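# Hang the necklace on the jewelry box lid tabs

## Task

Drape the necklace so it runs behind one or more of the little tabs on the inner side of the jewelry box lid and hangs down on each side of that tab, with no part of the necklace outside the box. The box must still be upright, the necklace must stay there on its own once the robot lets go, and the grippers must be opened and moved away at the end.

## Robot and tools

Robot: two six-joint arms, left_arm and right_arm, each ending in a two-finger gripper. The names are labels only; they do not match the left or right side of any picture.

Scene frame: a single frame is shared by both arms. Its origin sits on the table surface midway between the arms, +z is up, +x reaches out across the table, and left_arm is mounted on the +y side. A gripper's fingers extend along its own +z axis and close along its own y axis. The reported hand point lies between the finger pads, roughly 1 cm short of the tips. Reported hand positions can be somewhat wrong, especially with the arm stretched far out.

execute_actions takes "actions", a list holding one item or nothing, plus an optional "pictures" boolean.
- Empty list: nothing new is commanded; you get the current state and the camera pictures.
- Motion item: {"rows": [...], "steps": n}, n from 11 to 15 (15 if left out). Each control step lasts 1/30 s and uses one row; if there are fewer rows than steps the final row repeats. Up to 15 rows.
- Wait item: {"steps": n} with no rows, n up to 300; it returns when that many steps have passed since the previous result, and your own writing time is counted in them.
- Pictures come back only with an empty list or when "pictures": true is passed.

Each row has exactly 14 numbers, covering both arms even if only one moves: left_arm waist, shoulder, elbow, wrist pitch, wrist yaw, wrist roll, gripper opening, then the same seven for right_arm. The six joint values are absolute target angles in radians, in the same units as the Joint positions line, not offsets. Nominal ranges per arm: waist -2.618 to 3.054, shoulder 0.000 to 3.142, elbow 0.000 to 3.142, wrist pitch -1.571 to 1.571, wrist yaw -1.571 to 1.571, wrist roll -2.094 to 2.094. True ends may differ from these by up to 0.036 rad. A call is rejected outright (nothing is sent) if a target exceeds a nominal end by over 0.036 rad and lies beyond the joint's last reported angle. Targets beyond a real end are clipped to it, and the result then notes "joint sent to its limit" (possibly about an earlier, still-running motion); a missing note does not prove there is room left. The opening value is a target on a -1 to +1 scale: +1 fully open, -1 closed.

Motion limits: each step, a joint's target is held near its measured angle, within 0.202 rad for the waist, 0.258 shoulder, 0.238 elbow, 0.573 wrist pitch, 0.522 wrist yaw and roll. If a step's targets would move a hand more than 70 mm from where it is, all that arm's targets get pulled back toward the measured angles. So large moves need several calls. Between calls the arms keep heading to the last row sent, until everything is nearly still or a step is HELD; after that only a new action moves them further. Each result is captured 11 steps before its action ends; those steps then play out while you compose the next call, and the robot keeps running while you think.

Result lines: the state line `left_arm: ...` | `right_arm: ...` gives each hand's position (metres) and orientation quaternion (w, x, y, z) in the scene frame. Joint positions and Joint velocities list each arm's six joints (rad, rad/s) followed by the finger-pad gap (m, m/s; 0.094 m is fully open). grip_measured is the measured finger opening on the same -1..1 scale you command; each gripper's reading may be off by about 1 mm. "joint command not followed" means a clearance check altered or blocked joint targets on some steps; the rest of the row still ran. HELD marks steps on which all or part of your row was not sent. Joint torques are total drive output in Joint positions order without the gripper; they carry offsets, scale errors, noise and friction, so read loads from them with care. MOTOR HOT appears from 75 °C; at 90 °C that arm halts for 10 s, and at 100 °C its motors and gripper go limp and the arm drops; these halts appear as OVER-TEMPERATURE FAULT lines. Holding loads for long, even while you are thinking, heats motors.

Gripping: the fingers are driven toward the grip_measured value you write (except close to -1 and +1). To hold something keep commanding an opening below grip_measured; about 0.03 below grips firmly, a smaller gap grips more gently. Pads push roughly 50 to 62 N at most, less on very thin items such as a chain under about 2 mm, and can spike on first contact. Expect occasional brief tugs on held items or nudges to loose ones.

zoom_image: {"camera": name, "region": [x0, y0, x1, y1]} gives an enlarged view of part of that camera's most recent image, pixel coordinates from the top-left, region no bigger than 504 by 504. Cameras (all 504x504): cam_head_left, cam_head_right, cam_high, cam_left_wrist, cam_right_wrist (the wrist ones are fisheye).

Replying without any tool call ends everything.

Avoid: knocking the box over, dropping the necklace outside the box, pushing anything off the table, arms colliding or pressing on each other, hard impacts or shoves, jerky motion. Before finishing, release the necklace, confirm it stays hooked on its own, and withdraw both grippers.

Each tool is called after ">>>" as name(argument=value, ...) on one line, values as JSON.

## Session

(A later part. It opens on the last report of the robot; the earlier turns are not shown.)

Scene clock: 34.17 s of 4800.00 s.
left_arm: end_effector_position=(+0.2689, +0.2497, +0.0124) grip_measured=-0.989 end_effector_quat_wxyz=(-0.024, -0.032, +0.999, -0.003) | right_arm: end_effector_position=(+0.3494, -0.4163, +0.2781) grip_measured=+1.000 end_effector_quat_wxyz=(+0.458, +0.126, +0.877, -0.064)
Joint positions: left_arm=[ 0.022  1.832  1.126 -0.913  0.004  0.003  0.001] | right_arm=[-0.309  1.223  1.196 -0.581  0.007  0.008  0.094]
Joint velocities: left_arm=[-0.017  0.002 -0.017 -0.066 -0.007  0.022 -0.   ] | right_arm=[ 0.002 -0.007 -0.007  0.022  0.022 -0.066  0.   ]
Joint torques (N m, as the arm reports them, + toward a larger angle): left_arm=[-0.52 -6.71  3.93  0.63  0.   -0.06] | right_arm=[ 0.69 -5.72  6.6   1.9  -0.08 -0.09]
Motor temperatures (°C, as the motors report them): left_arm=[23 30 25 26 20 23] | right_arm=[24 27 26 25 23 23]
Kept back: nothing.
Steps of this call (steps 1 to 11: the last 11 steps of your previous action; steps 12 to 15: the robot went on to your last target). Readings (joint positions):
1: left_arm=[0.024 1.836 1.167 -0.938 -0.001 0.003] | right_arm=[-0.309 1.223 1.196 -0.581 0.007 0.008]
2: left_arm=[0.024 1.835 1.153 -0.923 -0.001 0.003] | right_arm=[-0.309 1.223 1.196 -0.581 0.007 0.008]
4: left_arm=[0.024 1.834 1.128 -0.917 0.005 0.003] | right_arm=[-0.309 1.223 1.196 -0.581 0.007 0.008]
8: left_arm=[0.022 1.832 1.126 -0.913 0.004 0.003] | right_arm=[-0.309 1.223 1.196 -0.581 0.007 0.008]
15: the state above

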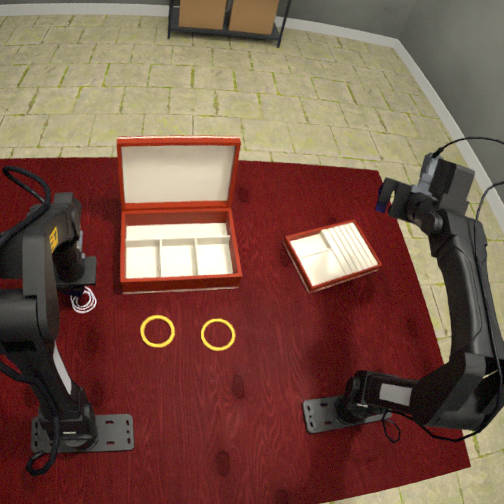

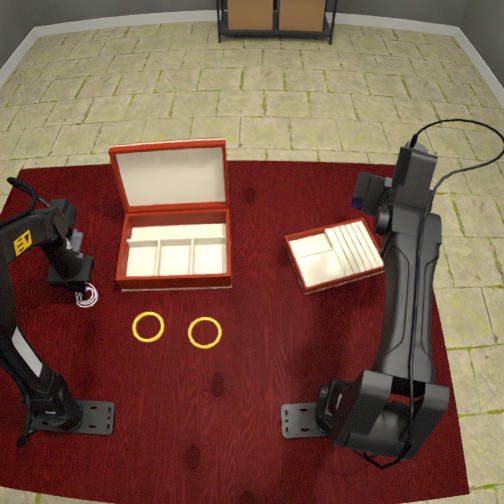

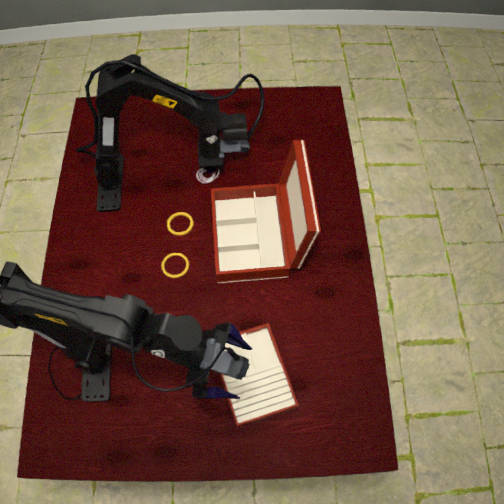

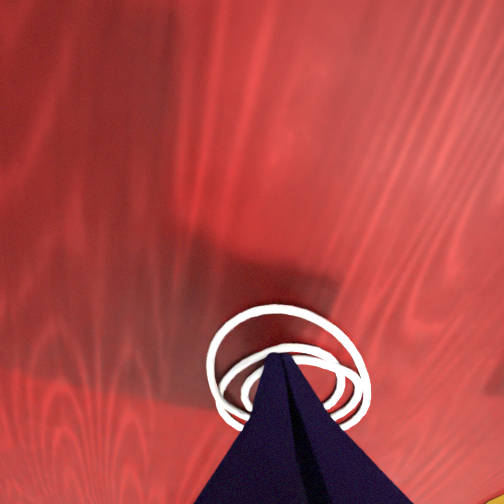

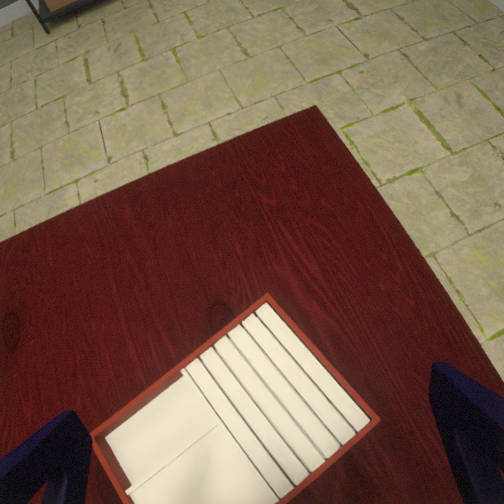

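>>> execute_actions(actions=[{"rows":[[0.02,1.83,1.24,-0.99,0,0,-0.99,-0.3,1.2,1.2,-0.6,0,0,1],[0.02,1.83,1.24,-0.99,0,0,-0.99,-0.3,1.2,1.2,-0.6,0,0,1],[0.02,1.83,1.24,-0.99,0,0,-0.99,-0.3,1.2,1.2,-0.6,0,0,1],[0.02,1.83,1.24,-0.99,0,0,-0.99,-0.3,1.2,1.2,-0.6,0,0,1],[0.02,1.83,1.24,-0.99,0,0,-0.99,-0.3,1.2,1.2,-0.6,0,0,1],[0.02,1.83,1.24,-0.99,0,0,-0.99,-0.3,1.2,1.2,-0.6,0,0,1],[0.02,1.83,1.24,-0.99,0,1.57,-0.7,-0.3,1.2,1.2,-0.6,0,0,1]],"steps":15}])

>>> execute_actions(actions=[{"rows":[[0.02,1.88,1.23,-0.93,0,1.57,-0.7,-0.3,1.2,1.2,-0.6,0,0,1]],"steps":15}])

>>> execute_actions(actions=[{"steps":15}], pictures=true)

Scene clock: 35.43 s of 4800.00 s.
left_arm: end_effector_position=(+0.2816, +0.2506, +0.0273) grip_measured=-0.989 end_effector_quat_wxyz=(-0.014, -0.032, +0.999, -0.002) | right_arm: end_effector_position=(+0.3494, -0.4163, +0.2781) grip_measured=+1.000 end_effector_quat_wxyz=(+0.458, +0.126, +0.877, -0.064)
Joint positions: left_arm=[ 0.022  1.835  1.197 -0.96   0.004  0.003  0.001] | right_arm=[-0.309  1.223  1.196 -0.581  0.007  0.008  0.094]
Joint velocities: left_arm=[ 0.012  0.012  0.501  0.022 -0.051  0.022 -0.   ] | right_arm=[ 0.012  0.007  0.002  0.037 -0.007  0.051  0.   ]
Joint torques (N m, as the arm reports them, + toward a larger angle): left_arm=[-0.11 -7.87  8.09  0.18 -0.02 -0.06] | right_arm=[ 0.97 -5.79  6.39  1.92 -0.11 -0.09]
Motor temperatures (°C, as the motors report them): left_arm=[23 31 25 26 20 23] | right_arm=[24 27 26 25 23 23]
Steps of this call (steps 1 to 15: the robot went on to your last target; steps 16 to 34: nothing new was sent; steps 35 to 38: the first 4 steps of this action). Readings (joint positions):
35: left_arm=[0.022 1.832 1.139 -0.928 0.004 0.003] | right_arm=[-0.309 1.223 1.196 -0.581 0.007 0.008]
36: left_arm=[0.022 1.835 1.159 -0.948 0.004 0.003] | right_arm=[-0.309 1.223 1.196 -0.581 0.007 0.008]
38: the state above

Scene clock: 35.93 s of 4800.00 s.
left_arm: end_effector_position=(+0.2894, +0.2512, +0.0266) grip_measured=-0.702 end_effector_quat_wxyz=(-0.007, +0.552, +0.834, -0.007) | right_arm: end_effector_position=(+0.3494, -0.4163, +0.2781) grip_measured=+1.000 end_effector_quat_wxyz=(+0.458, +0.126, +0.877, -0.064)
Joint positions: left_arm=[ 0.022  1.856  1.222 -0.956  0.003  1.236  0.014] | right_arm=[-0.309  1.223  1.196 -0.581  0.007  0.008  0.094]
Joint velocities: left_arm=[-0.002  0.193 -0.022  0.11   0.051  2.161 -0.   ] | right_arm=[-0.027  0.002 -0.002  0.022 -0.051 -0.051  0.   ]
Joint torques (N m, as the arm reports them, + toward a larger angle): left_arm=[-0.02 -6.86  7.84  0.54 -0.01 -0.02] | right_arm=[ 0.79 -5.9   6.49  1.93 -0.12 -0.08]
Motor temperatures (°C, as the motors report them): left_arm=[23 31 25 26 20 23] | right_arm=[24 27 26 25 23 23]
Steps of this call (steps 1 to 11: the last 11 steps of your previous action; steps 12 to 15: the first 4 steps of this action). Readings (joint positions):
12: left_arm=[0.022 1.838 1.222 -0.973 0.003 0.959] | right_arm=[-0.309 1.223 1.196 -0.581 0.007 0.008]
13: left_arm=[0.022 1.843 1.222 -0.966 0.003 1.057] | right_arm=[-0.309 1.223 1.196 -0.581 0.007 0.008]
15: the state above

Scene clock: 36.43 s of 4800.00 s.
left_arm: end_effector_position=(+0.2925, +0.2516, +0.0228) grip_measured=-0.702 end_effector_quat_wxyz=(-0.004, +0.675, +0.737, -0.006) | right_arm: end_effector_position=(+0.3494, -0.4163, +0.2781) grip_measured=+1.000 end_effector_quat_wxyz=(+0.458, +0.126, +0.877, -0.064)
Joint positions: left_arm=[ 0.022  1.869  1.222 -0.939  0.002  1.55   0.014] | right_arm=[-0.309  1.223  1.196 -0.581  0.007  0.008  0.094]
Joint velocities: left_arm=[-0.002 -0.017 -0.022  0.066 -0.051  0.022  0.001] | right_arm=[ 0.007 -0.017 -0.007 -0.007  0.095  0.007  0.   ]
Joint torques (N m, as the arm reports them, + toward a larger angle): left_arm=[-0.09 -6.97  7.82  0.54  0.    0.05] | right_arm=[ 0.88 -5.81  6.47  1.91 -0.14 -0.14]
Motor temperatures (°C, as the motors report them): left_arm=[23 31 25 26 20 23] | right_arm=[24 27 26 25 23 23]
Kept back: nothing.
Steps of this call (steps 1 to 11: the last 11 steps of your previous action; steps 12 to 15: the robot went on to your last target). Readings (joint positions):
1: left_arm=[0.022 1.862 1.222 -0.953 0.003 1.301] | right_arm=[-0.309 1.223 1.196 -0.581 0.007 0.008]
2: left_arm=[0.022 1.866 1.222 -0.951 0.003 1.354] | right_arm=[-0.309 1.223 1.196 -0.581 0.007 0.008]
4: left_arm=[0.022 1.869 1.222 -0.947 0.003 1.429] | right_arm=[-0.309 1.223 1.196 -0.581 0.007 0.008]
8: left_arm=[0.022 1.869 1.222 -0.942 0.002 1.507] | right_arm=[-0.309 1.223 1.196 -0.581 0.007 0.008]
15: the state above

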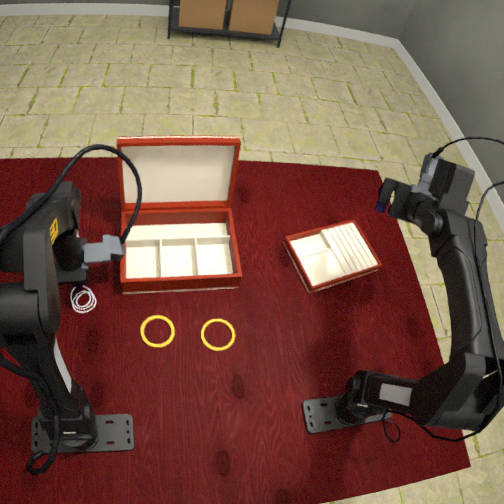

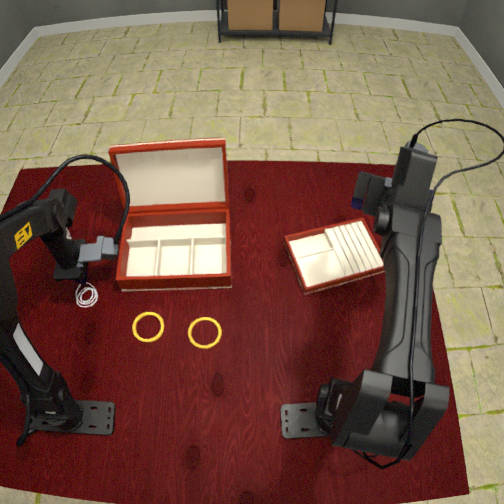

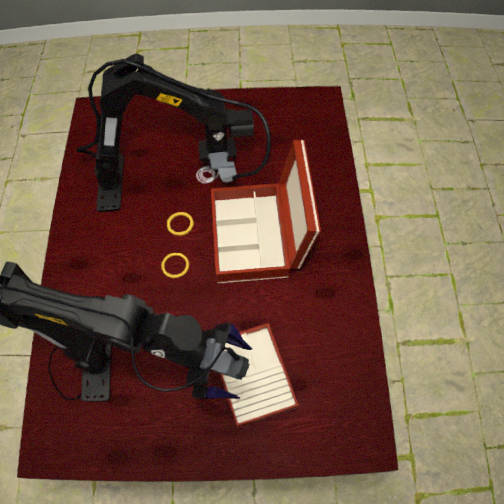

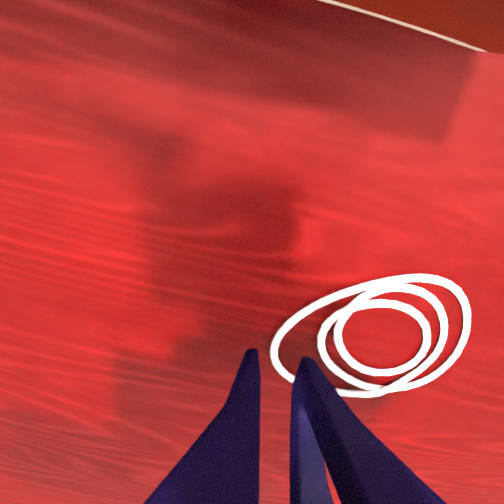

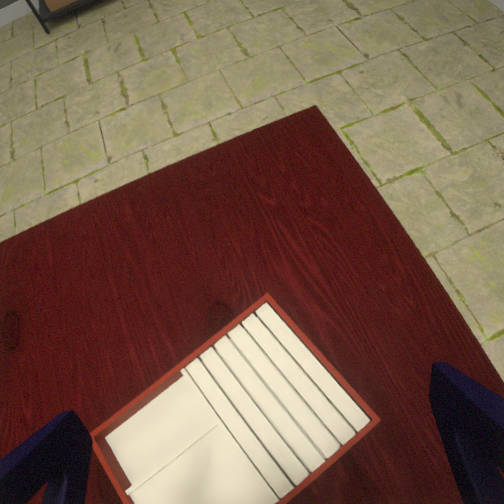

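>>> execute_actions(actions=[{"rows":[[0.02,1.875,1.145,-0.87,0,1.57,-0.7,-0.3,1.2,1.2,-0.6,0,0,1]],"steps":15}])

>>> execute_actions(actions=[{"steps":15}], pictures=true)

>>> zoom_image(camera="cam_left_wrist", region=[180,270,430,470])

Scene clock: 37.40 s of 4800.00 s.
left_arm: end_effector_position=(+0.2868, +0.2513, +0.0125) grip_measured=-0.702 end_effector_quat_wxyz=(-0.006, +0.680, +0.734, -0.007) | right_arm: end_effector_position=(+0.3494, -0.4163, +0.2781) grip_measured=+1.000 end_effector_quat_wxyz=(+0.458, +0.126, +0.877, -0.064)
Joint positions: left_arm=[ 0.022  1.868  1.176 -0.897  0.002  1.561  0.014] | right_arm=[-0.309  1.223  1.196 -0.581  0.007  0.008  0.094]
Joint velocities: left_arm=[ 0.002  0.012 -0.286  0.051  0.022 -0.022  0.001] | right_arm=[-0.002  0.012 -0.012 -0.022 -0.066  0.037  0.   ]
Joint torques (N m, as the arm reports them, + toward a larger angle): left_arm=[-0.11 -7.12  5.92  0.68  0.01  0.03] | right_arm=[ 0.73 -5.74  6.8   1.94 -0.11 -0.07]
Motor temperatures (°C, as the motors report them): left_arm=[23 31 26 26 20 23] | right_arm=[24 27 26 25 23 23]
Steps of this call (steps 1 to 25: the robot went on to your last target; steps 26 to 29: the first 4 steps of this action). Readings (joint positions):
26: left_arm=[0.022 1.869 1.214 -0.927 0.002 1.561] | right_arm=[-0.309 1.223 1.196 -0.581 0.007 0.008]
27: left_arm=[0.022 1.868 1.203 -0.912 0.002 1.561] | right_arm=[-0.309 1.223 1.196 -0.581 0.007 0.008]
29: the state above

Scene clock: 37.90 s of 4800.00 s.
left_arm: end_effector_position=(+0.2905, +0.2518, +0.0122) grip_measured=-0.702 end_effector_quat_wxyz=(-0.000, +0.680, +0.733, -0.001) | right_arm: end_effector_position=(+0.3494, -0.4163, +0.2781) grip_measured=+1.000 end_effector_quat_wxyz=(+0.458, +0.126, +0.877, -0.064)
Joint positions: left_arm=[ 0.022  1.867  1.173 -0.878  0.     1.561  0.014] | right_arm=[-0.309  1.223  1.196 -0.581  0.007  0.008  0.094]
Joint velocities: left_arm=[-0.027  0.002 -0.022  0.066  0.051  0.037  0.   ] | right_arm=[ 0.007 -0.017  0.002 -0.051 -0.081 -0.007  0.   ]
Joint torques (N m, as the arm reports them, + toward a larger angle): left_arm=[-0.12 -7.06  4.54  0.56  0.02  0.03] | right_arm=[ 0.92 -5.84  6.51  1.91 -0.05 -0.07]
Motor temperatures (°C, as the motors report them): left_arm=[23 31 25 26 20 23] | right_arm=[24 27 26 25 23 23]
Kept back: nothing.
Steps of this call (steps 1 to 11: the last 11 steps of your previous action; steps 12 to 15: the robot went on to your last target). Readings (joint positions):
1: left_arm=[0.022 1.868 1.173 -0.898 0.003 1.561] | right_arm=[-0.309 1.223 1.196 -0.581 0.007 0.008]
2: left_arm=[0.022 1.867 1.173 -0.894 0.003 1.561] | right_arm=[-0.309 1.223 1.196 -0.581 0.007 0.008]
4: left_arm=[0.022 1.867 1.173 -0.888 0.001 1.561] | right_arm=[-0.309 1.223 1.196 -0.581 0.007 0.008]
8: left_arm=[0.022 1.867 1.173 -0.880 0.000 1.561] | right_arm=[-0.309 1.223 1.196 -0.581 0.007 0.008]
15: the state above

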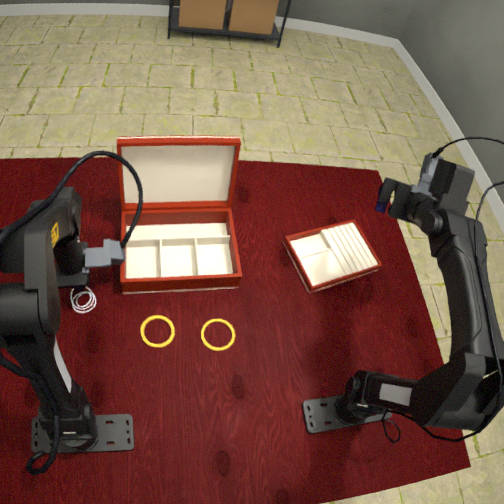

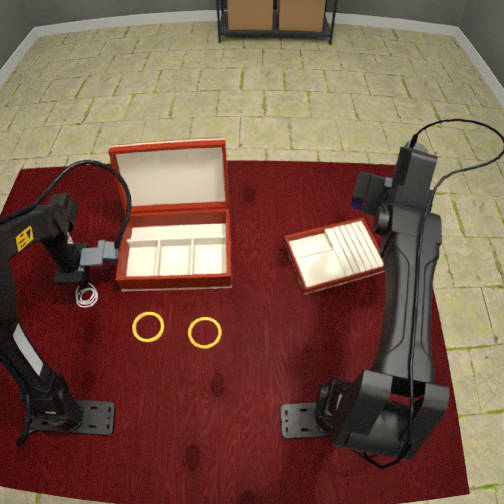

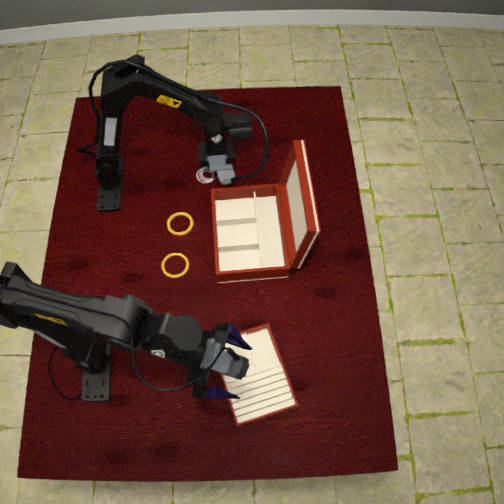

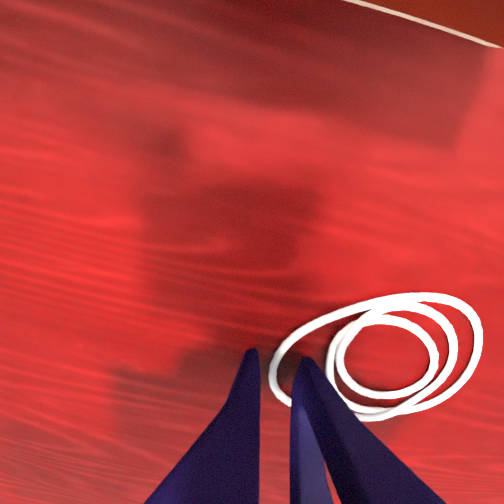

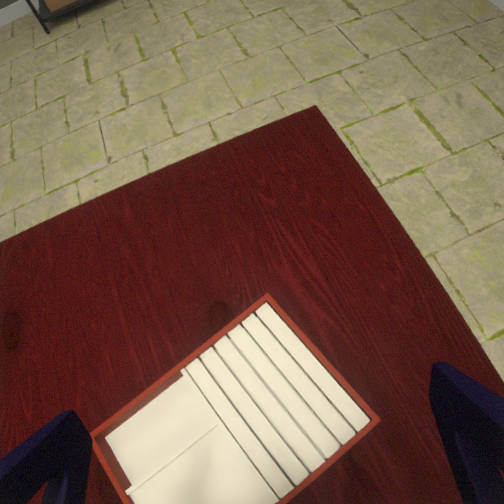

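Region (180, 270, 430, 470) of cam_left_wrist's 504x504 image, scaled by 2.016, with more detail than that image has; it fills the top 403 rows of this view, and the rest is white.

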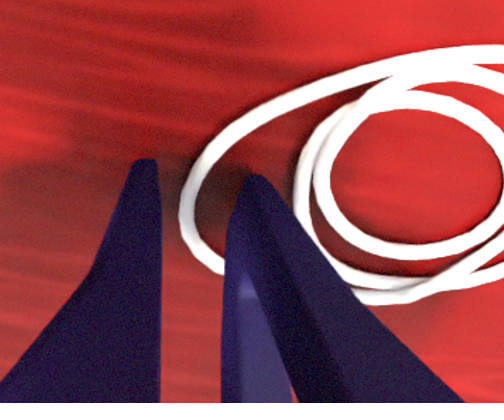

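>>> execute_actions(actions=[{"rows":[[0.02,1.875,1.15,-0.88,0,1.57,-0.99,-0.3,1.2,1.2,-0.6,0,0,1]],"steps":15}])

>>> execute_actions(actions=[{"steps":12}], pictures=true)

>>> zoom_image(camera="cam_left_wrist", region=[180,270,430,470])

Scene clock: 38.40 s of 4800.00 s.
left_arm: end_effector_position=(+0.2905, +0.2518, +0.0122) grip_measured=-0.985 end_effector_quat_wxyz=(-0.000, +0.680, +0.733, -0.000) | right_arm: end_effector_position=(+0.3494, -0.4163, +0.2781) grip_measured=+1.000 end_effector_quat_wxyz=(+0.458, +0.126, +0.877, -0.064)
Joint positions: left_arm=[ 0.022  1.867  1.173 -0.878  0.     1.561  0.001] | right_arm=[-0.309  1.223  1.196 -0.581  0.007  0.008  0.094]
Joint velocities: left_arm=[-0.007  0.017 -0.002  0.037  0.007 -0.022 -0.005] | right_arm=[-0.017 -0.012  0.002 -0.051 -0.037  0.022  0.   ]
Joint torques (N m, as the arm reports them, + toward a larger angle): left_arm=[-0.14 -7.08  5.02  0.43  0.03  0.03] | right_arm=[ 0.8  -5.74  6.58  1.93 -0.09 -0.03]
Motor temperatures (°C, as the motors report them): left_arm=[23 31 25 26 20 23] | right_arm=[24 27 26 25 23 23]
Steps of this call (steps 1 to 11: the robot went on to your last target; steps 12 to 15: the first 4 steps of this action). Readings (joint positions):
12: left_arm=[0.022 1.867 1.173 -0.878 0.000 1.561] | right_arm=[-0.309 1.223 1.196 -0.581 0.007 0.008]
13: left_arm=[0.022 1.867 1.173 -0.878 0.000 1.561] | right_arm=[-0.309 1.223 1.196 -0.581 0.007 0.008]
15: the state above

Scene clock: 38.80 s of 4800.00 s.
left_arm: end_effector_position=(+0.2905, +0.2518, +0.0122) grip_measured=-0.988 end_effector_quat_wxyz=(-0.000, +0.680, +0.733, -0.000) | right_arm: end_effector_position=(+0.3494, -0.4163, +0.2781) grip_measured=+1.000 end_effector_quat_wxyz=(+0.458, +0.126, +0.877, -0.064)
Joint positions: left_arm=[ 0.022  1.867  1.173 -0.878  0.     1.561  0.001] | right_arm=[-0.309  1.223  1.196 -0.581  0.007  0.008  0.094]
Joint velocities: left_arm=[-0.022 -0.027 -0.007 -0.051 -0.051 -0.007  0.001] | right_arm=[-0.002  0.007  0.007 -0.022  0.007  0.022  0.   ]
Joint torques (N m, as the arm reports them, + toward a larger angle): left_arm=[-0.09 -7.13  5.07  0.47  0.03  0.04] | right_arm=[ 0.78 -5.89  6.7   1.95 -0.07 -0.11]
Motor temperatures (°C, as the motors report them): left_arm=[23 31 25 26 20 23] | right_arm=[24 27 26 25 23 23]
Kept back: nothing.
Steps of this call (steps 1 to 11: the last 11 steps of your previous action; step 12: the robot went on to your last target). Readings (joint positions):
1: left_arm=[0.022 1.867 1.173 -0.878 0.000 1.561] | right_arm=[-0.309 1.223 1.196 -0.581 0.007 0.008]
2: left_arm=[0.022 1.867 1.173 -0.878 0.000 1.561] | right_arm=[-0.309 1.223 1.196 -0.581 0.007 0.008]
4: left_arm=[0.022 1.867 1.173 -0.878 0.000 1.561] | right_arm=[-0.309 1.223 1.196 -0.581 0.007 0.008]
8: left_arm=[0.022 1.867 1.173 -0.878 0.000 1.561] | right_arm=[-0.309 1.223 1.196 -0.581 0.007 0.008]
12: the state above

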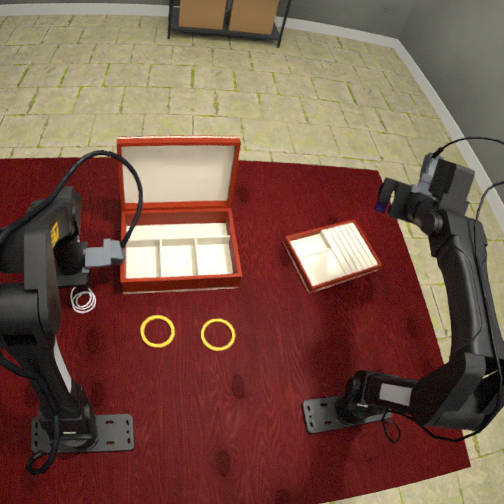

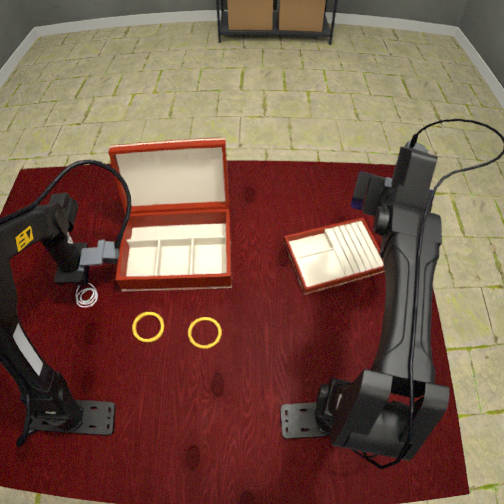

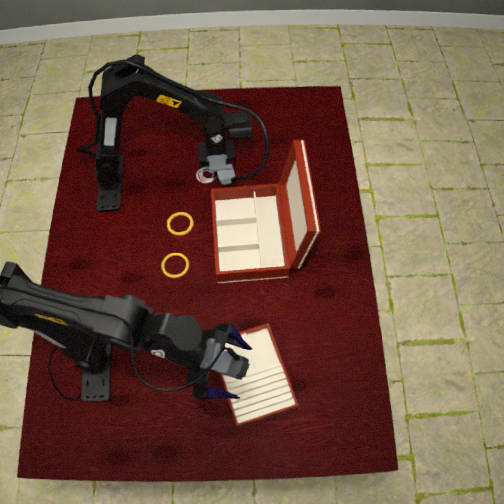

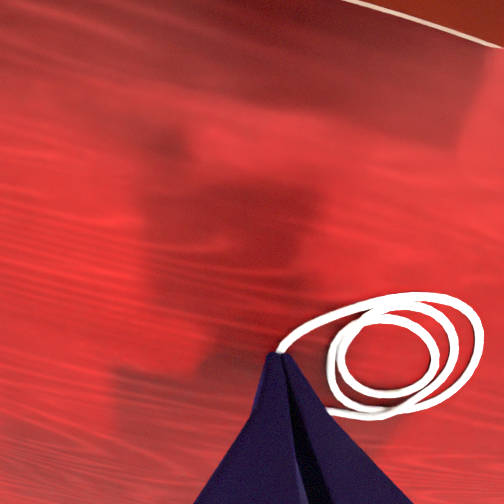

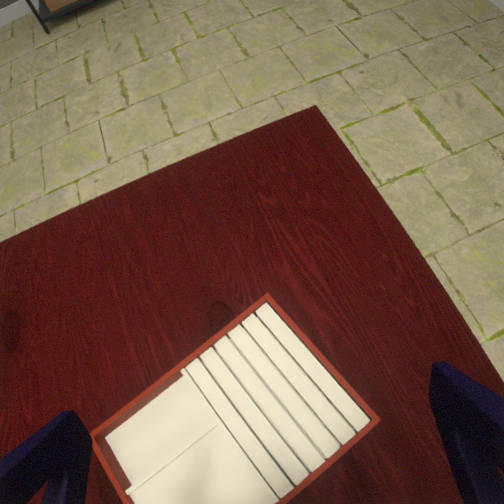

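Region (180, 270, 430, 470) of cam_left_wrist's 504x504 image, scaled by 2.016, with more detail than that image has; it fills the top 403 rows of this view, and the rest is white.

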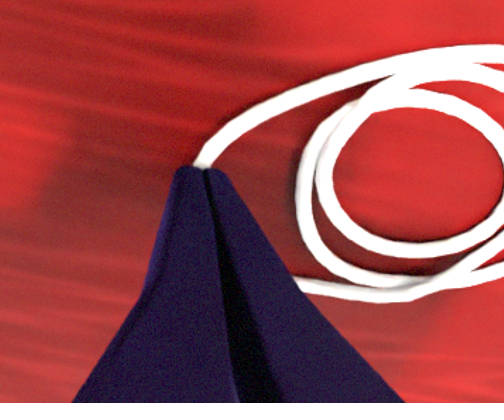

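>>> execute_actions(actions=[{"rows":[[0.02,1.84,1.28,-1.0,0,1.57,-1,-0.3,1.2,1.2,-0.6,0,0,1]],"steps":15}])

>>> execute_actions(actions=[{"steps":12}], pictures=true)

Scene clock: 39.60 s of 4800.00 s.
left_arm: end_effector_position=(+0.2977, +0.2523, +0.0294) grip_measured=-0.996 end_effector_quat_wxyz=(+0.002, +0.680, +0.733, +0.002) | right_arm: end_effector_position=(+0.3494, -0.4163, +0.2781) grip_measured=+1.000 end_effector_quat_wxyz=(+0.458, +0.126, +0.877, -0.064)
Joint positions: left_arm=[ 0.022  1.86   1.239 -0.944  0.     1.562  0.   ] | right_arm=[-0.309  1.223  1.196 -0.581  0.007  0.008  0.094]
Joint velocities: left_arm=[-0.007 -0.12   0.422 -0.183  0.007  0.022 -0.001] | right_arm=[-0.012  0.007  0.002  0.066 -0.037  0.007  0.   ]
Joint torques (N m, as the arm reports them, + toward a larger angle): left_arm=[-0.09 -8.73  8.47  0.18  0.03  0.04] | right_arm=[ 0.83 -5.72  6.75  1.91 -0.1  -0.11]
Motor temperatures (°C, as the motors report them): left_arm=[23 31 25 26 20 23] | right_arm=[24 27 26 25 23 23]
Steps of this call (steps 1 to 15: the robot went on to your last target; steps 16 to 20: nothing new was sent; steps 21 to 24: the first 4 steps of this action). Readings (joint positions):
21: left_arm=[0.022 1.866 1.185 -0.895 0.000 1.561] | right_arm=[-0.309 1.223 1.196 -0.581 0.007 0.008]
22: left_arm=[0.022 1.866 1.203 -0.920 0.000 1.562] | right_arm=[-0.309 1.223 1.196 -0.581 0.007 0.008]
24: the state above

Scene clock: 40.00 s of 4800.00 s.
left_arm: end_effector_position=(+0.2982, +0.2524, +0.0380) grip_measured=-0.996 end_effector_quat_wxyz=(+0.002, +0.680, +0.733, +0.002) | right_arm: end_effector_position=(+0.3494, -0.4163, +0.2781) grip_measured=+1.000 end_effector_quat_wxyz=(+0.458, +0.126, +0.877, -0.064)
Joint positions: left_arm=[ 0.022  1.85   1.262 -0.978  0.     1.562  0.   ] | right_arm=[-0.309  1.223  1.196 -0.581  0.007  0.008  0.094]
Joint velocities: left_arm=[ 0.002 -0.002 -0.002  0.037 -0.037  0.007 -0.001] | right_arm=[-0.002  0.022  0.012  0.022  0.037 -0.022  0.   ]
Joint torques (N m, as the arm reports them, + toward a larger angle): left_arm=[-0.08 -8.54  8.75  0.28  0.03  0.03] | right_arm=[ 0.7  -5.82  6.68  1.92 -0.1  -0.08]
Motor temperatures (°C, as the motors report them): left_arm=[23 31 25 26 20 23] | right_arm=[24 27 26 25 23 23]
Kept back: nothing.
Steps of this call (steps 1 to 11: the last 11 steps of your previous action; step 12: the robot went on to your last target). Readings (joint positions):
1: left_arm=[0.022 1.856 1.250 -0.947 0.000 1.562] | right_arm=[-0.309 1.223 1.196 -0.581 0.007 0.008]
2: left_arm=[0.022 1.853 1.258 -0.949 0.000 1.562] | right_arm=[-0.309 1.223 1.196 -0.581 0.007 0.008]
4: left_arm=[0.022 1.850 1.262 -0.955 0.000 1.562] | right_arm=[-0.309 1.223 1.196 -0.581 0.007 0.008]
8: left_arm=[0.022 1.850 1.262 -0.971 0.000 1.562] | right_arm=[-0.309 1.223 1.196 -0.581 0.007 0.008]
12: the state above

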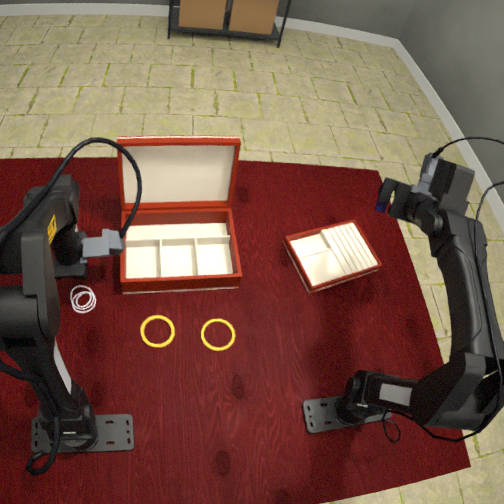

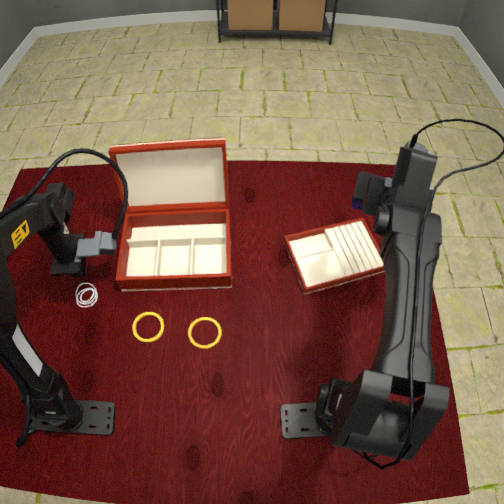

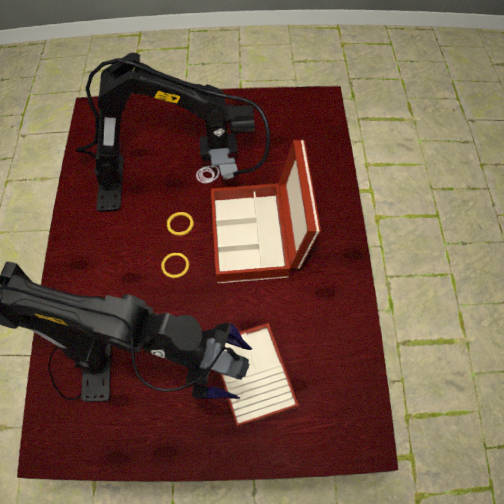

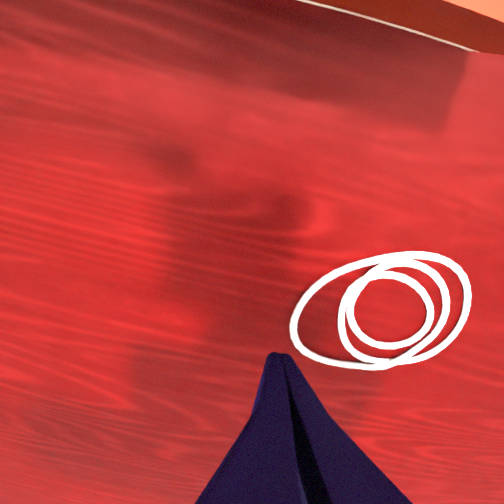

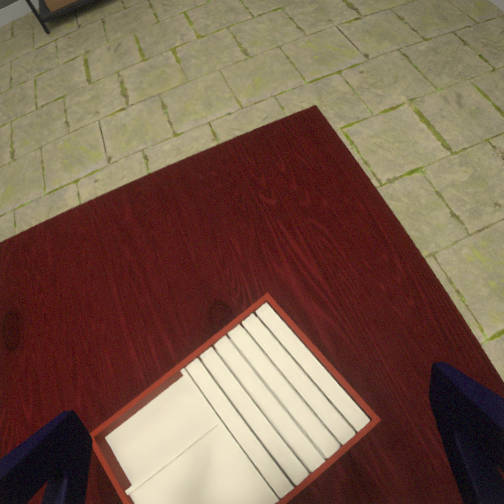

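>>> execute_actions(actions=[{"rows":[[0.02,1.875,1.22,-0.93,0,1.57,-0.7,-0.3,1.2,1.2,-0.6,0,0,1],[0.02,1.875,1.22,-0.93,0,1.57,-0.7,-0.3,1.2,1.2,-0.6,0,0,1],[0.02,1.875,1.22,-0.93,0,1.57,-0.7,-0.3,1.2,1.2,-0.6,0,0,1],[0.02,1.875,1.22,-0.93,0,1.57,-0.7,-0.3,1.2,1.2,-0.6,0,0,1],[0.02,1.875,1.22,-0.93,0,1.57,-0.7,-0.3,1.2,1.2,-0.6,0,0,1],[0.02,1.875,1.22,-0.93,0,1.57,-0.7,-0.3,1.2,1.2,-0.6,0,0,1],[0.02,1.875,1.22,-0.93,0,1.57,-0.7,-0.3,1.2,1.2,-0.6,0,0,1],[0.02,1.875,1.22,-0.93,0,1.57,-0.7,-0.3,1.2,1.2,-0.6,0,0,1],[0.02,1.875,1.17,-0.88,0,1.57,-0.7,-0.3,1.2,1.2,-0.6,0,0,1],[0.02,1.875,1.17,-0.88,0,1.57,-0.7,-0.3,1.2,1.2,-0.6,0,0,1],[0.02,1.88,1.11,-0.87,0,1.57,-0.7,-0.3,1.2,1.2,-0.6,0,0,1]],"steps":15}])

>>> execute_actions(actions=[{"steps":15}], pictures=true)

>>> zoom_image(camera="cam_head_left", region=[50,250,130,320])

>>> zoom_image(camera="cam_left_wrist", region=[180,270,430,470])

Scene clock: 41.73 s of 4800.00 s.
left_arm: end_effector_position=(+0.2983, +0.2524, +0.0331) grip_measured=-0.704 end_effector_quat_wxyz=(+0.003, +0.680, +0.733, +0.003) | right_arm: end_effector_position=(+0.3494, -0.4163, +0.2781) grip_measured=+1.000 end_effector_quat_wxyz=(+0.458, +0.126, +0.877, -0.064)
Joint positions: left_arm=[ 0.022  1.854  1.247 -0.955  0.     1.562  0.014] | right_arm=[-0.309  1.223  1.196 -0.581  0.007  0.008  0.094]
Joint velocities: left_arm=[ 0.002  0.066 -0.11   0.125 -0.007 -0.007  0.004] | right_arm=[-0.007 -0.007  0.002  0.007  0.007 -0.022  0.   ]
Joint torques (N m, as the arm reports them, + toward a larger angle): left_arm=[-0.11 -6.43  5.47  0.59  0.03  0.03] | right_arm=[ 0.66 -5.84  6.56  1.91 -0.11 -0.08]
Motor temperatures (°C, as the motors report them): left_arm=[23 31 26 26 20 23] | right_arm=[24 27 26 25 23 23]
Steps of this call (steps 1 to 30: the robot went on to your last target; steps 31 to 48: nothing new was sent; steps 49 to 52: the first 4 steps of this action). Readings (joint positions):
49: left_arm=[0.022 1.850 1.259 -0.975 0.000 1.562] | right_arm=[-0.309 1.223 1.196 -0.581 0.007 0.008]
50: left_arm=[0.022 1.850 1.255 -0.967 0.000 1.562] | right_arm=[-0.309 1.223 1.196 -0.581 0.007 0.008]
52: the state above

Scene clock: 42.23 s of 4800.00 s.
left_arm: end_effector_position=(+0.2863, +0.2516, +0.0103) grip_measured=-0.701 end_effector_quat_wxyz=(-0.002, +0.680, +0.733, -0.002) | right_arm: end_effector_position=(+0.3494, -0.4163, +0.2781) grip_measured=+1.000 end_effector_quat_wxyz=(+0.458, +0.126, +0.877, -0.064)
Joint positions: left_arm=[ 0.022  1.859  1.154 -0.87  -0.     1.563  0.014] | right_arm=[-0.309  1.223  1.196 -0.581  0.007  0.008  0.094]
Joint velocities: left_arm=[-0.017  0.002  0.002 -0.066  0.022 -0.007 -0.   ] | right_arm=[-0.007 -0.022 -0.002 -0.007  0.022 -0.007  0.   ]
Joint torques (N m, as the arm reports them, + toward a larger angle): left_arm=[-0.14 -5.97  3.18  0.5   0.04  0.02] | right_arm=[ 0.68 -5.94  6.5   1.95 -0.07 -0.12]
Motor temperatures (°C, as the motors report them): left_arm=[23 31 26 26 20 23] | right_arm=[24 27 26 25 23 23]
Kept back: nothing.
Steps of this call (steps 1 to 11: the last 11 steps of your previous action; steps 12 to 15: the robot went on to your last target). Readings (joint positions):
1: left_arm=[0.022 1.857 1.244 -0.952 0.000 1.562] | right_arm=[-0.309 1.223 1.196 -0.581 0.007 0.008]
2: left_arm=[0.022 1.859 1.242 -0.949 0.000 1.562] | right_arm=[-0.309 1.223 1.196 -0.581 0.007 0.008]
4: left_arm=[0.022 1.861 1.240 -0.946 0.000 1.562] | right_arm=[-0.309 1.223 1.196 -0.581 0.007 0.008]
8: left_arm=[0.022 1.861 1.181 -0.891 0.000 1.562] | right_arm=[-0.309 1.223 1.196 -0.581 0.007 0.008]
15: the state above

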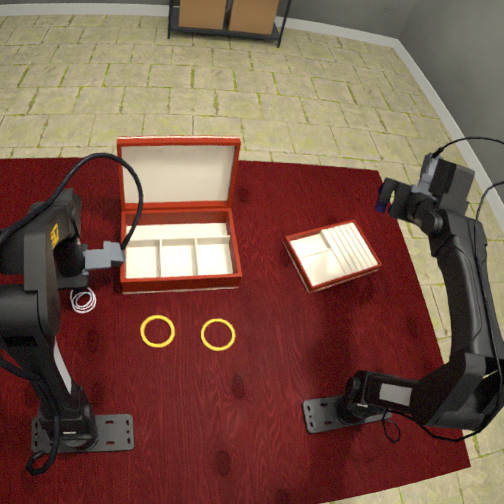

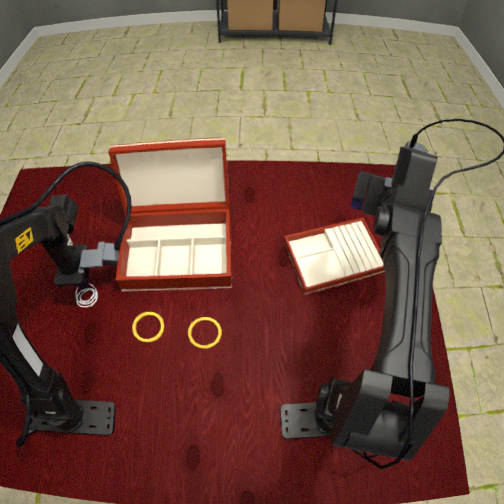

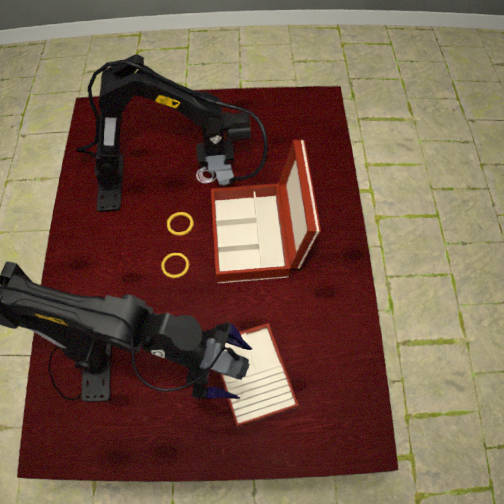

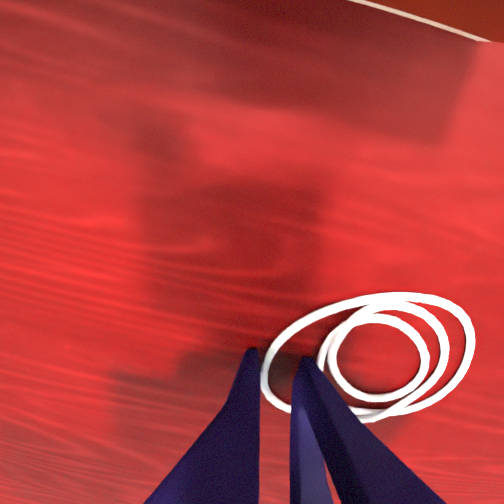

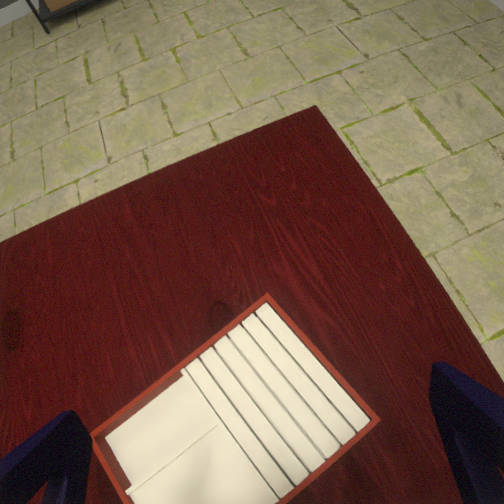

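Region (50, 250, 130, 320) of cam_head_left's 504x504 image, scaled by 6.300, with more detail than that image has; it fills the top 441 rows of this view, and the rest is white.

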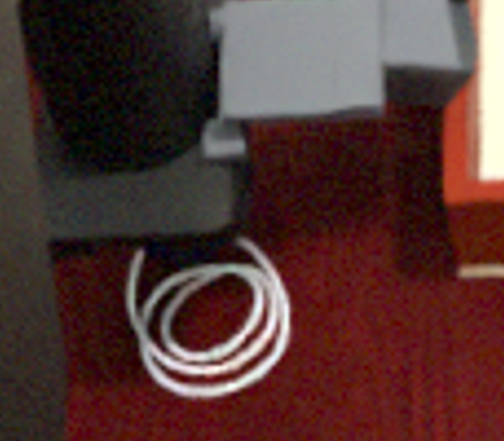

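Region (180, 270, 430, 470) of cam_left_wrist's 504x504 image, scaled by 2.016, with more detail than that image has; it fills the top 403 rows of this view, and the rest is white.

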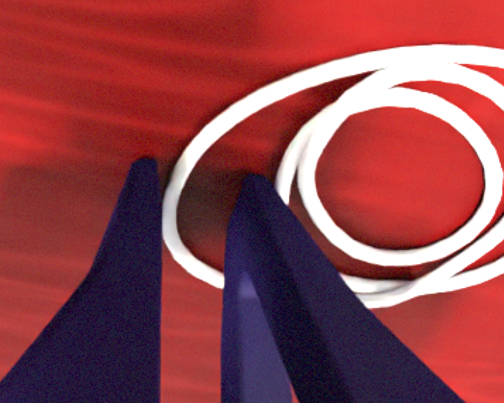

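>>> execute_actions(actions=[{"rows":[[0.02,1.905,1.13,-0.86,0,1.57,-0.7,-0.3,1.2,1.2,-0.6,0,0,1]],"steps":15}])

>>> execute_actions(actions=[{"rows":[[0.02,1.905,1.13,-0.86,0,1.57,-0.99,-0.3,1.2,1.2,-0.6,0,0,1]],"steps":15}])

>>> execute_actions(actions=[{"steps":12}], pictures=true)

Scene clock: 43.03 s of 4800.00 s.
left_arm: end_effector_position=(+0.2863, +0.2516, +0.0100) grip_measured=-0.701 end_effector_quat_wxyz=(-0.002, +0.680, +0.733, -0.002) | right_arm: end_effector_position=(+0.3494, -0.4163, +0.2781) grip_measured=+1.000 end_effector_quat_wxyz=(+0.458, +0.126, +0.877, -0.064)
Joint positions: left_arm=[ 0.022  1.859  1.154 -0.87  -0.     1.563  0.014] | right_arm=[-0.309  1.223  1.196 -0.581  0.007  0.008  0.094]
Joint velocities: left_arm=[-0.017 -0.012  0.017 -0.066 -0.007  0.022 -0.001] | right_arm=[-0.007 -0.007  0.002  0.022 -0.051 -0.037  0.   ]
Joint torques (N m, as the arm reports them, + toward a larger angle): left_arm=[-0.08 -4.26  4.95  0.58  0.03  0.02] | right_arm=[ 0.75 -5.71  6.66  1.94 -0.11 -0.13]
Motor temperatures (°C, as the motors report them): left_arm=[23 31 26 26 20 23] | right_arm=[24 27 26 25 23 23]
Steps of this call (steps 1 to 15: the robot went on to your last target; steps 16 to 20: nothing new was sent; steps 21 to 24: the first 4 steps of this action). Readings (joint positions):
21: left_arm=[0.022 1.859 1.154 -0.870 -0.000 1.563] | right_arm=[-0.309 1.223 1.196 -0.581 0.007 0.008]
22: left_arm=[0.022 1.859 1.154 -0.870 -0.000 1.563] | right_arm=[-0.309 1.223 1.196 -0.581 0.007 0.008]
24: the state above

Scene clock: 43.53 s of 4800.00 s.
left_arm: end_effector_position=(+0.2873, +0.2517, +0.0100) grip_measured=-0.981 end_effector_quat_wxyz=(-0.000, +0.680, +0.733, -0.000) | right_arm: end_effector_position=(+0.3494, -0.4163, +0.2781) grip_measured=+1.000 end_effector_quat_wxyz=(+0.458, +0.126, +0.877, -0.064)
Joint positions: left_arm=[ 0.022  1.859  1.154 -0.866 -0.     1.563  0.001] | right_arm=[-0.309  1.223  1.196 -0.581  0.007  0.008  0.094]
Joint velocities: left_arm=[ 0.002 -0.002 -0.012  0.037  0.037  0.007 -0.001] | right_arm=[-0.002 -0.002 -0.012 -0.037 -0.051  0.022  0.   ]
Joint torques (N m, as the arm reports them, + toward a larger angle): left_arm=[-0.11 -4.32  4.94  0.55  0.04  0.03] | right_arm=[ 0.74 -5.81  6.53  1.91 -0.13 -0.09]
Motor temperatures (°C, as the motors report them): left_arm=[23 31 26 26 20 23] | right_arm=[24 27 26 25 23 23]
Steps of this call (steps 1 to 11: the last 11 steps of your previous action; steps 12 to 15: the first 4 steps of this action). Readings (joint positions):
12: left_arm=[0.022 1.859 1.154 -0.868 -0.000 1.563] | right_arm=[-0.309 1.223 1.196 -0.581 0.007 0.008]
13: left_arm=[0.022 1.859 1.154 -0.866 -0.000 1.563] | right_arm=[-0.309 1.223 1.196 -0.581 0.007 0.008]
15: the state above

Scene clock: 43.93 s of 4800.00 s.
left_arm: end_effector_position=(+0.2873, +0.2517, +0.0100) grip_measured=-0.981 end_effector_quat_wxyz=(-0.000, +0.680, +0.733, -0.000) | right_arm: end_effector_position=(+0.3494, -0.4163, +0.2781) grip_measured=+1.000 end_effector_quat_wxyz=(+0.458, +0.126, +0.877, -0.064)
Joint positions: left_arm=[ 0.022  1.859  1.154 -0.866 -0.     1.563  0.001] | right_arm=[-0.309  1.223  1.196 -0.581  0.007  0.008  0.094]
Joint velocities: left_arm=[-0.007 -0.032  0.002  0.007  0.007  0.007  0.001] | right_arm=[-0.002  0.007 -0.002 -0.022 -0.022  0.007  0.   ]
Joint torques (N m, as the arm reports them, + toward a larger angle): left_arm=[-0.14 -4.29  4.96  0.55  0.03  0.03] | right_arm=[ 0.64 -5.96  6.57  1.94 -0.11 -0.1 ]
Motor temperatures (°C, as the motors report them): left_arm=[23 31 26 26 20 23] | right_arm=[24 27 26 25 23 23]
Kept back: nothing.
Steps of this call (steps 1 to 11: the last 11 steps of your previous action; step 12: the robot went on to your last target). Readings (joint positions):
1: left_arm=[0.022 1.859 1.154 -0.866 -0.000 1.563] | right_arm=[-0.309 1.223 1.196 -0.581 0.007 0.008]
2: left_arm=[0.022 1.859 1.154 -0.866 -0.000 1.563] | right_arm=[-0.309 1.223 1.196 -0.581 0.007 0.008]
4: left_arm=[0.022 1.859 1.154 -0.866 -0.000 1.563] | right_arm=[-0.309 1.223 1.196 -0.581 0.007 0.008]
8: left_arm=[0.022 1.859 1.154 -0.866 -0.000 1.563] | right_arm=[-0.309 1.223 1.196 -0.581 0.007 0.008]
12: the state above

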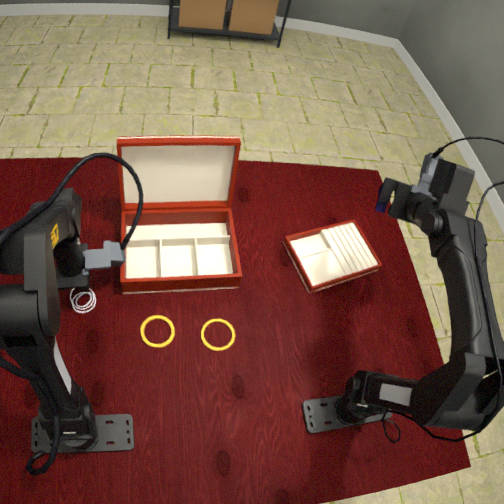

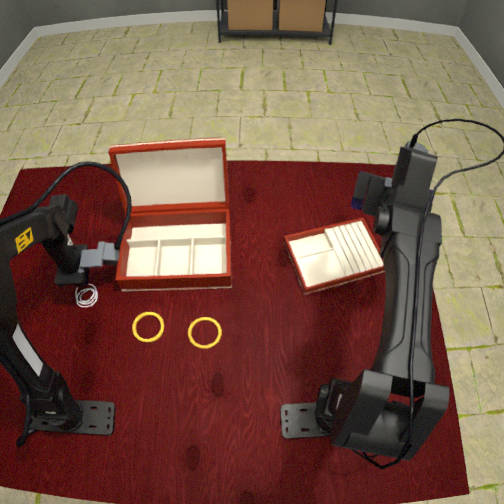

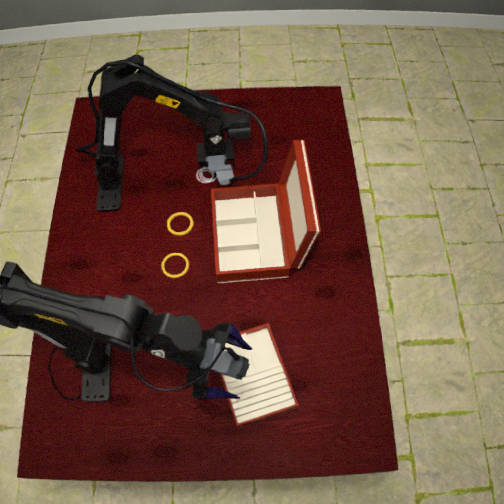

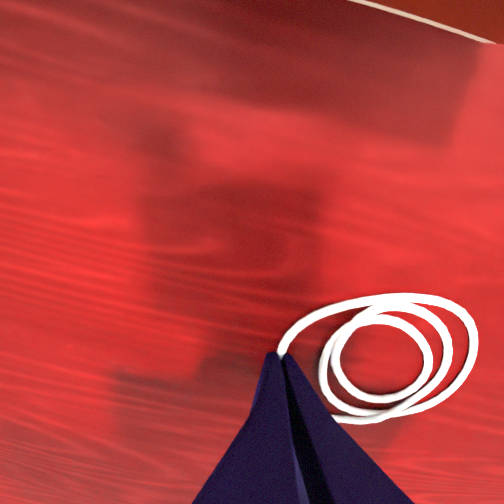

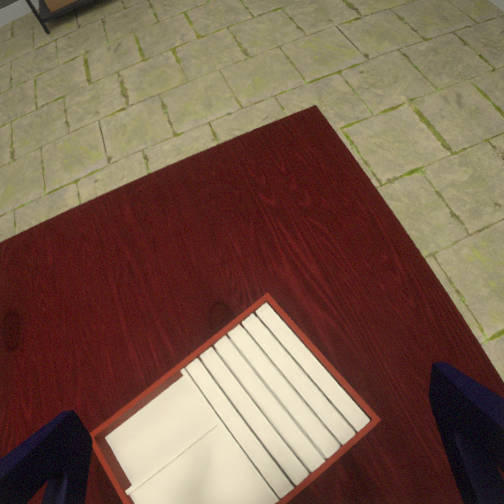

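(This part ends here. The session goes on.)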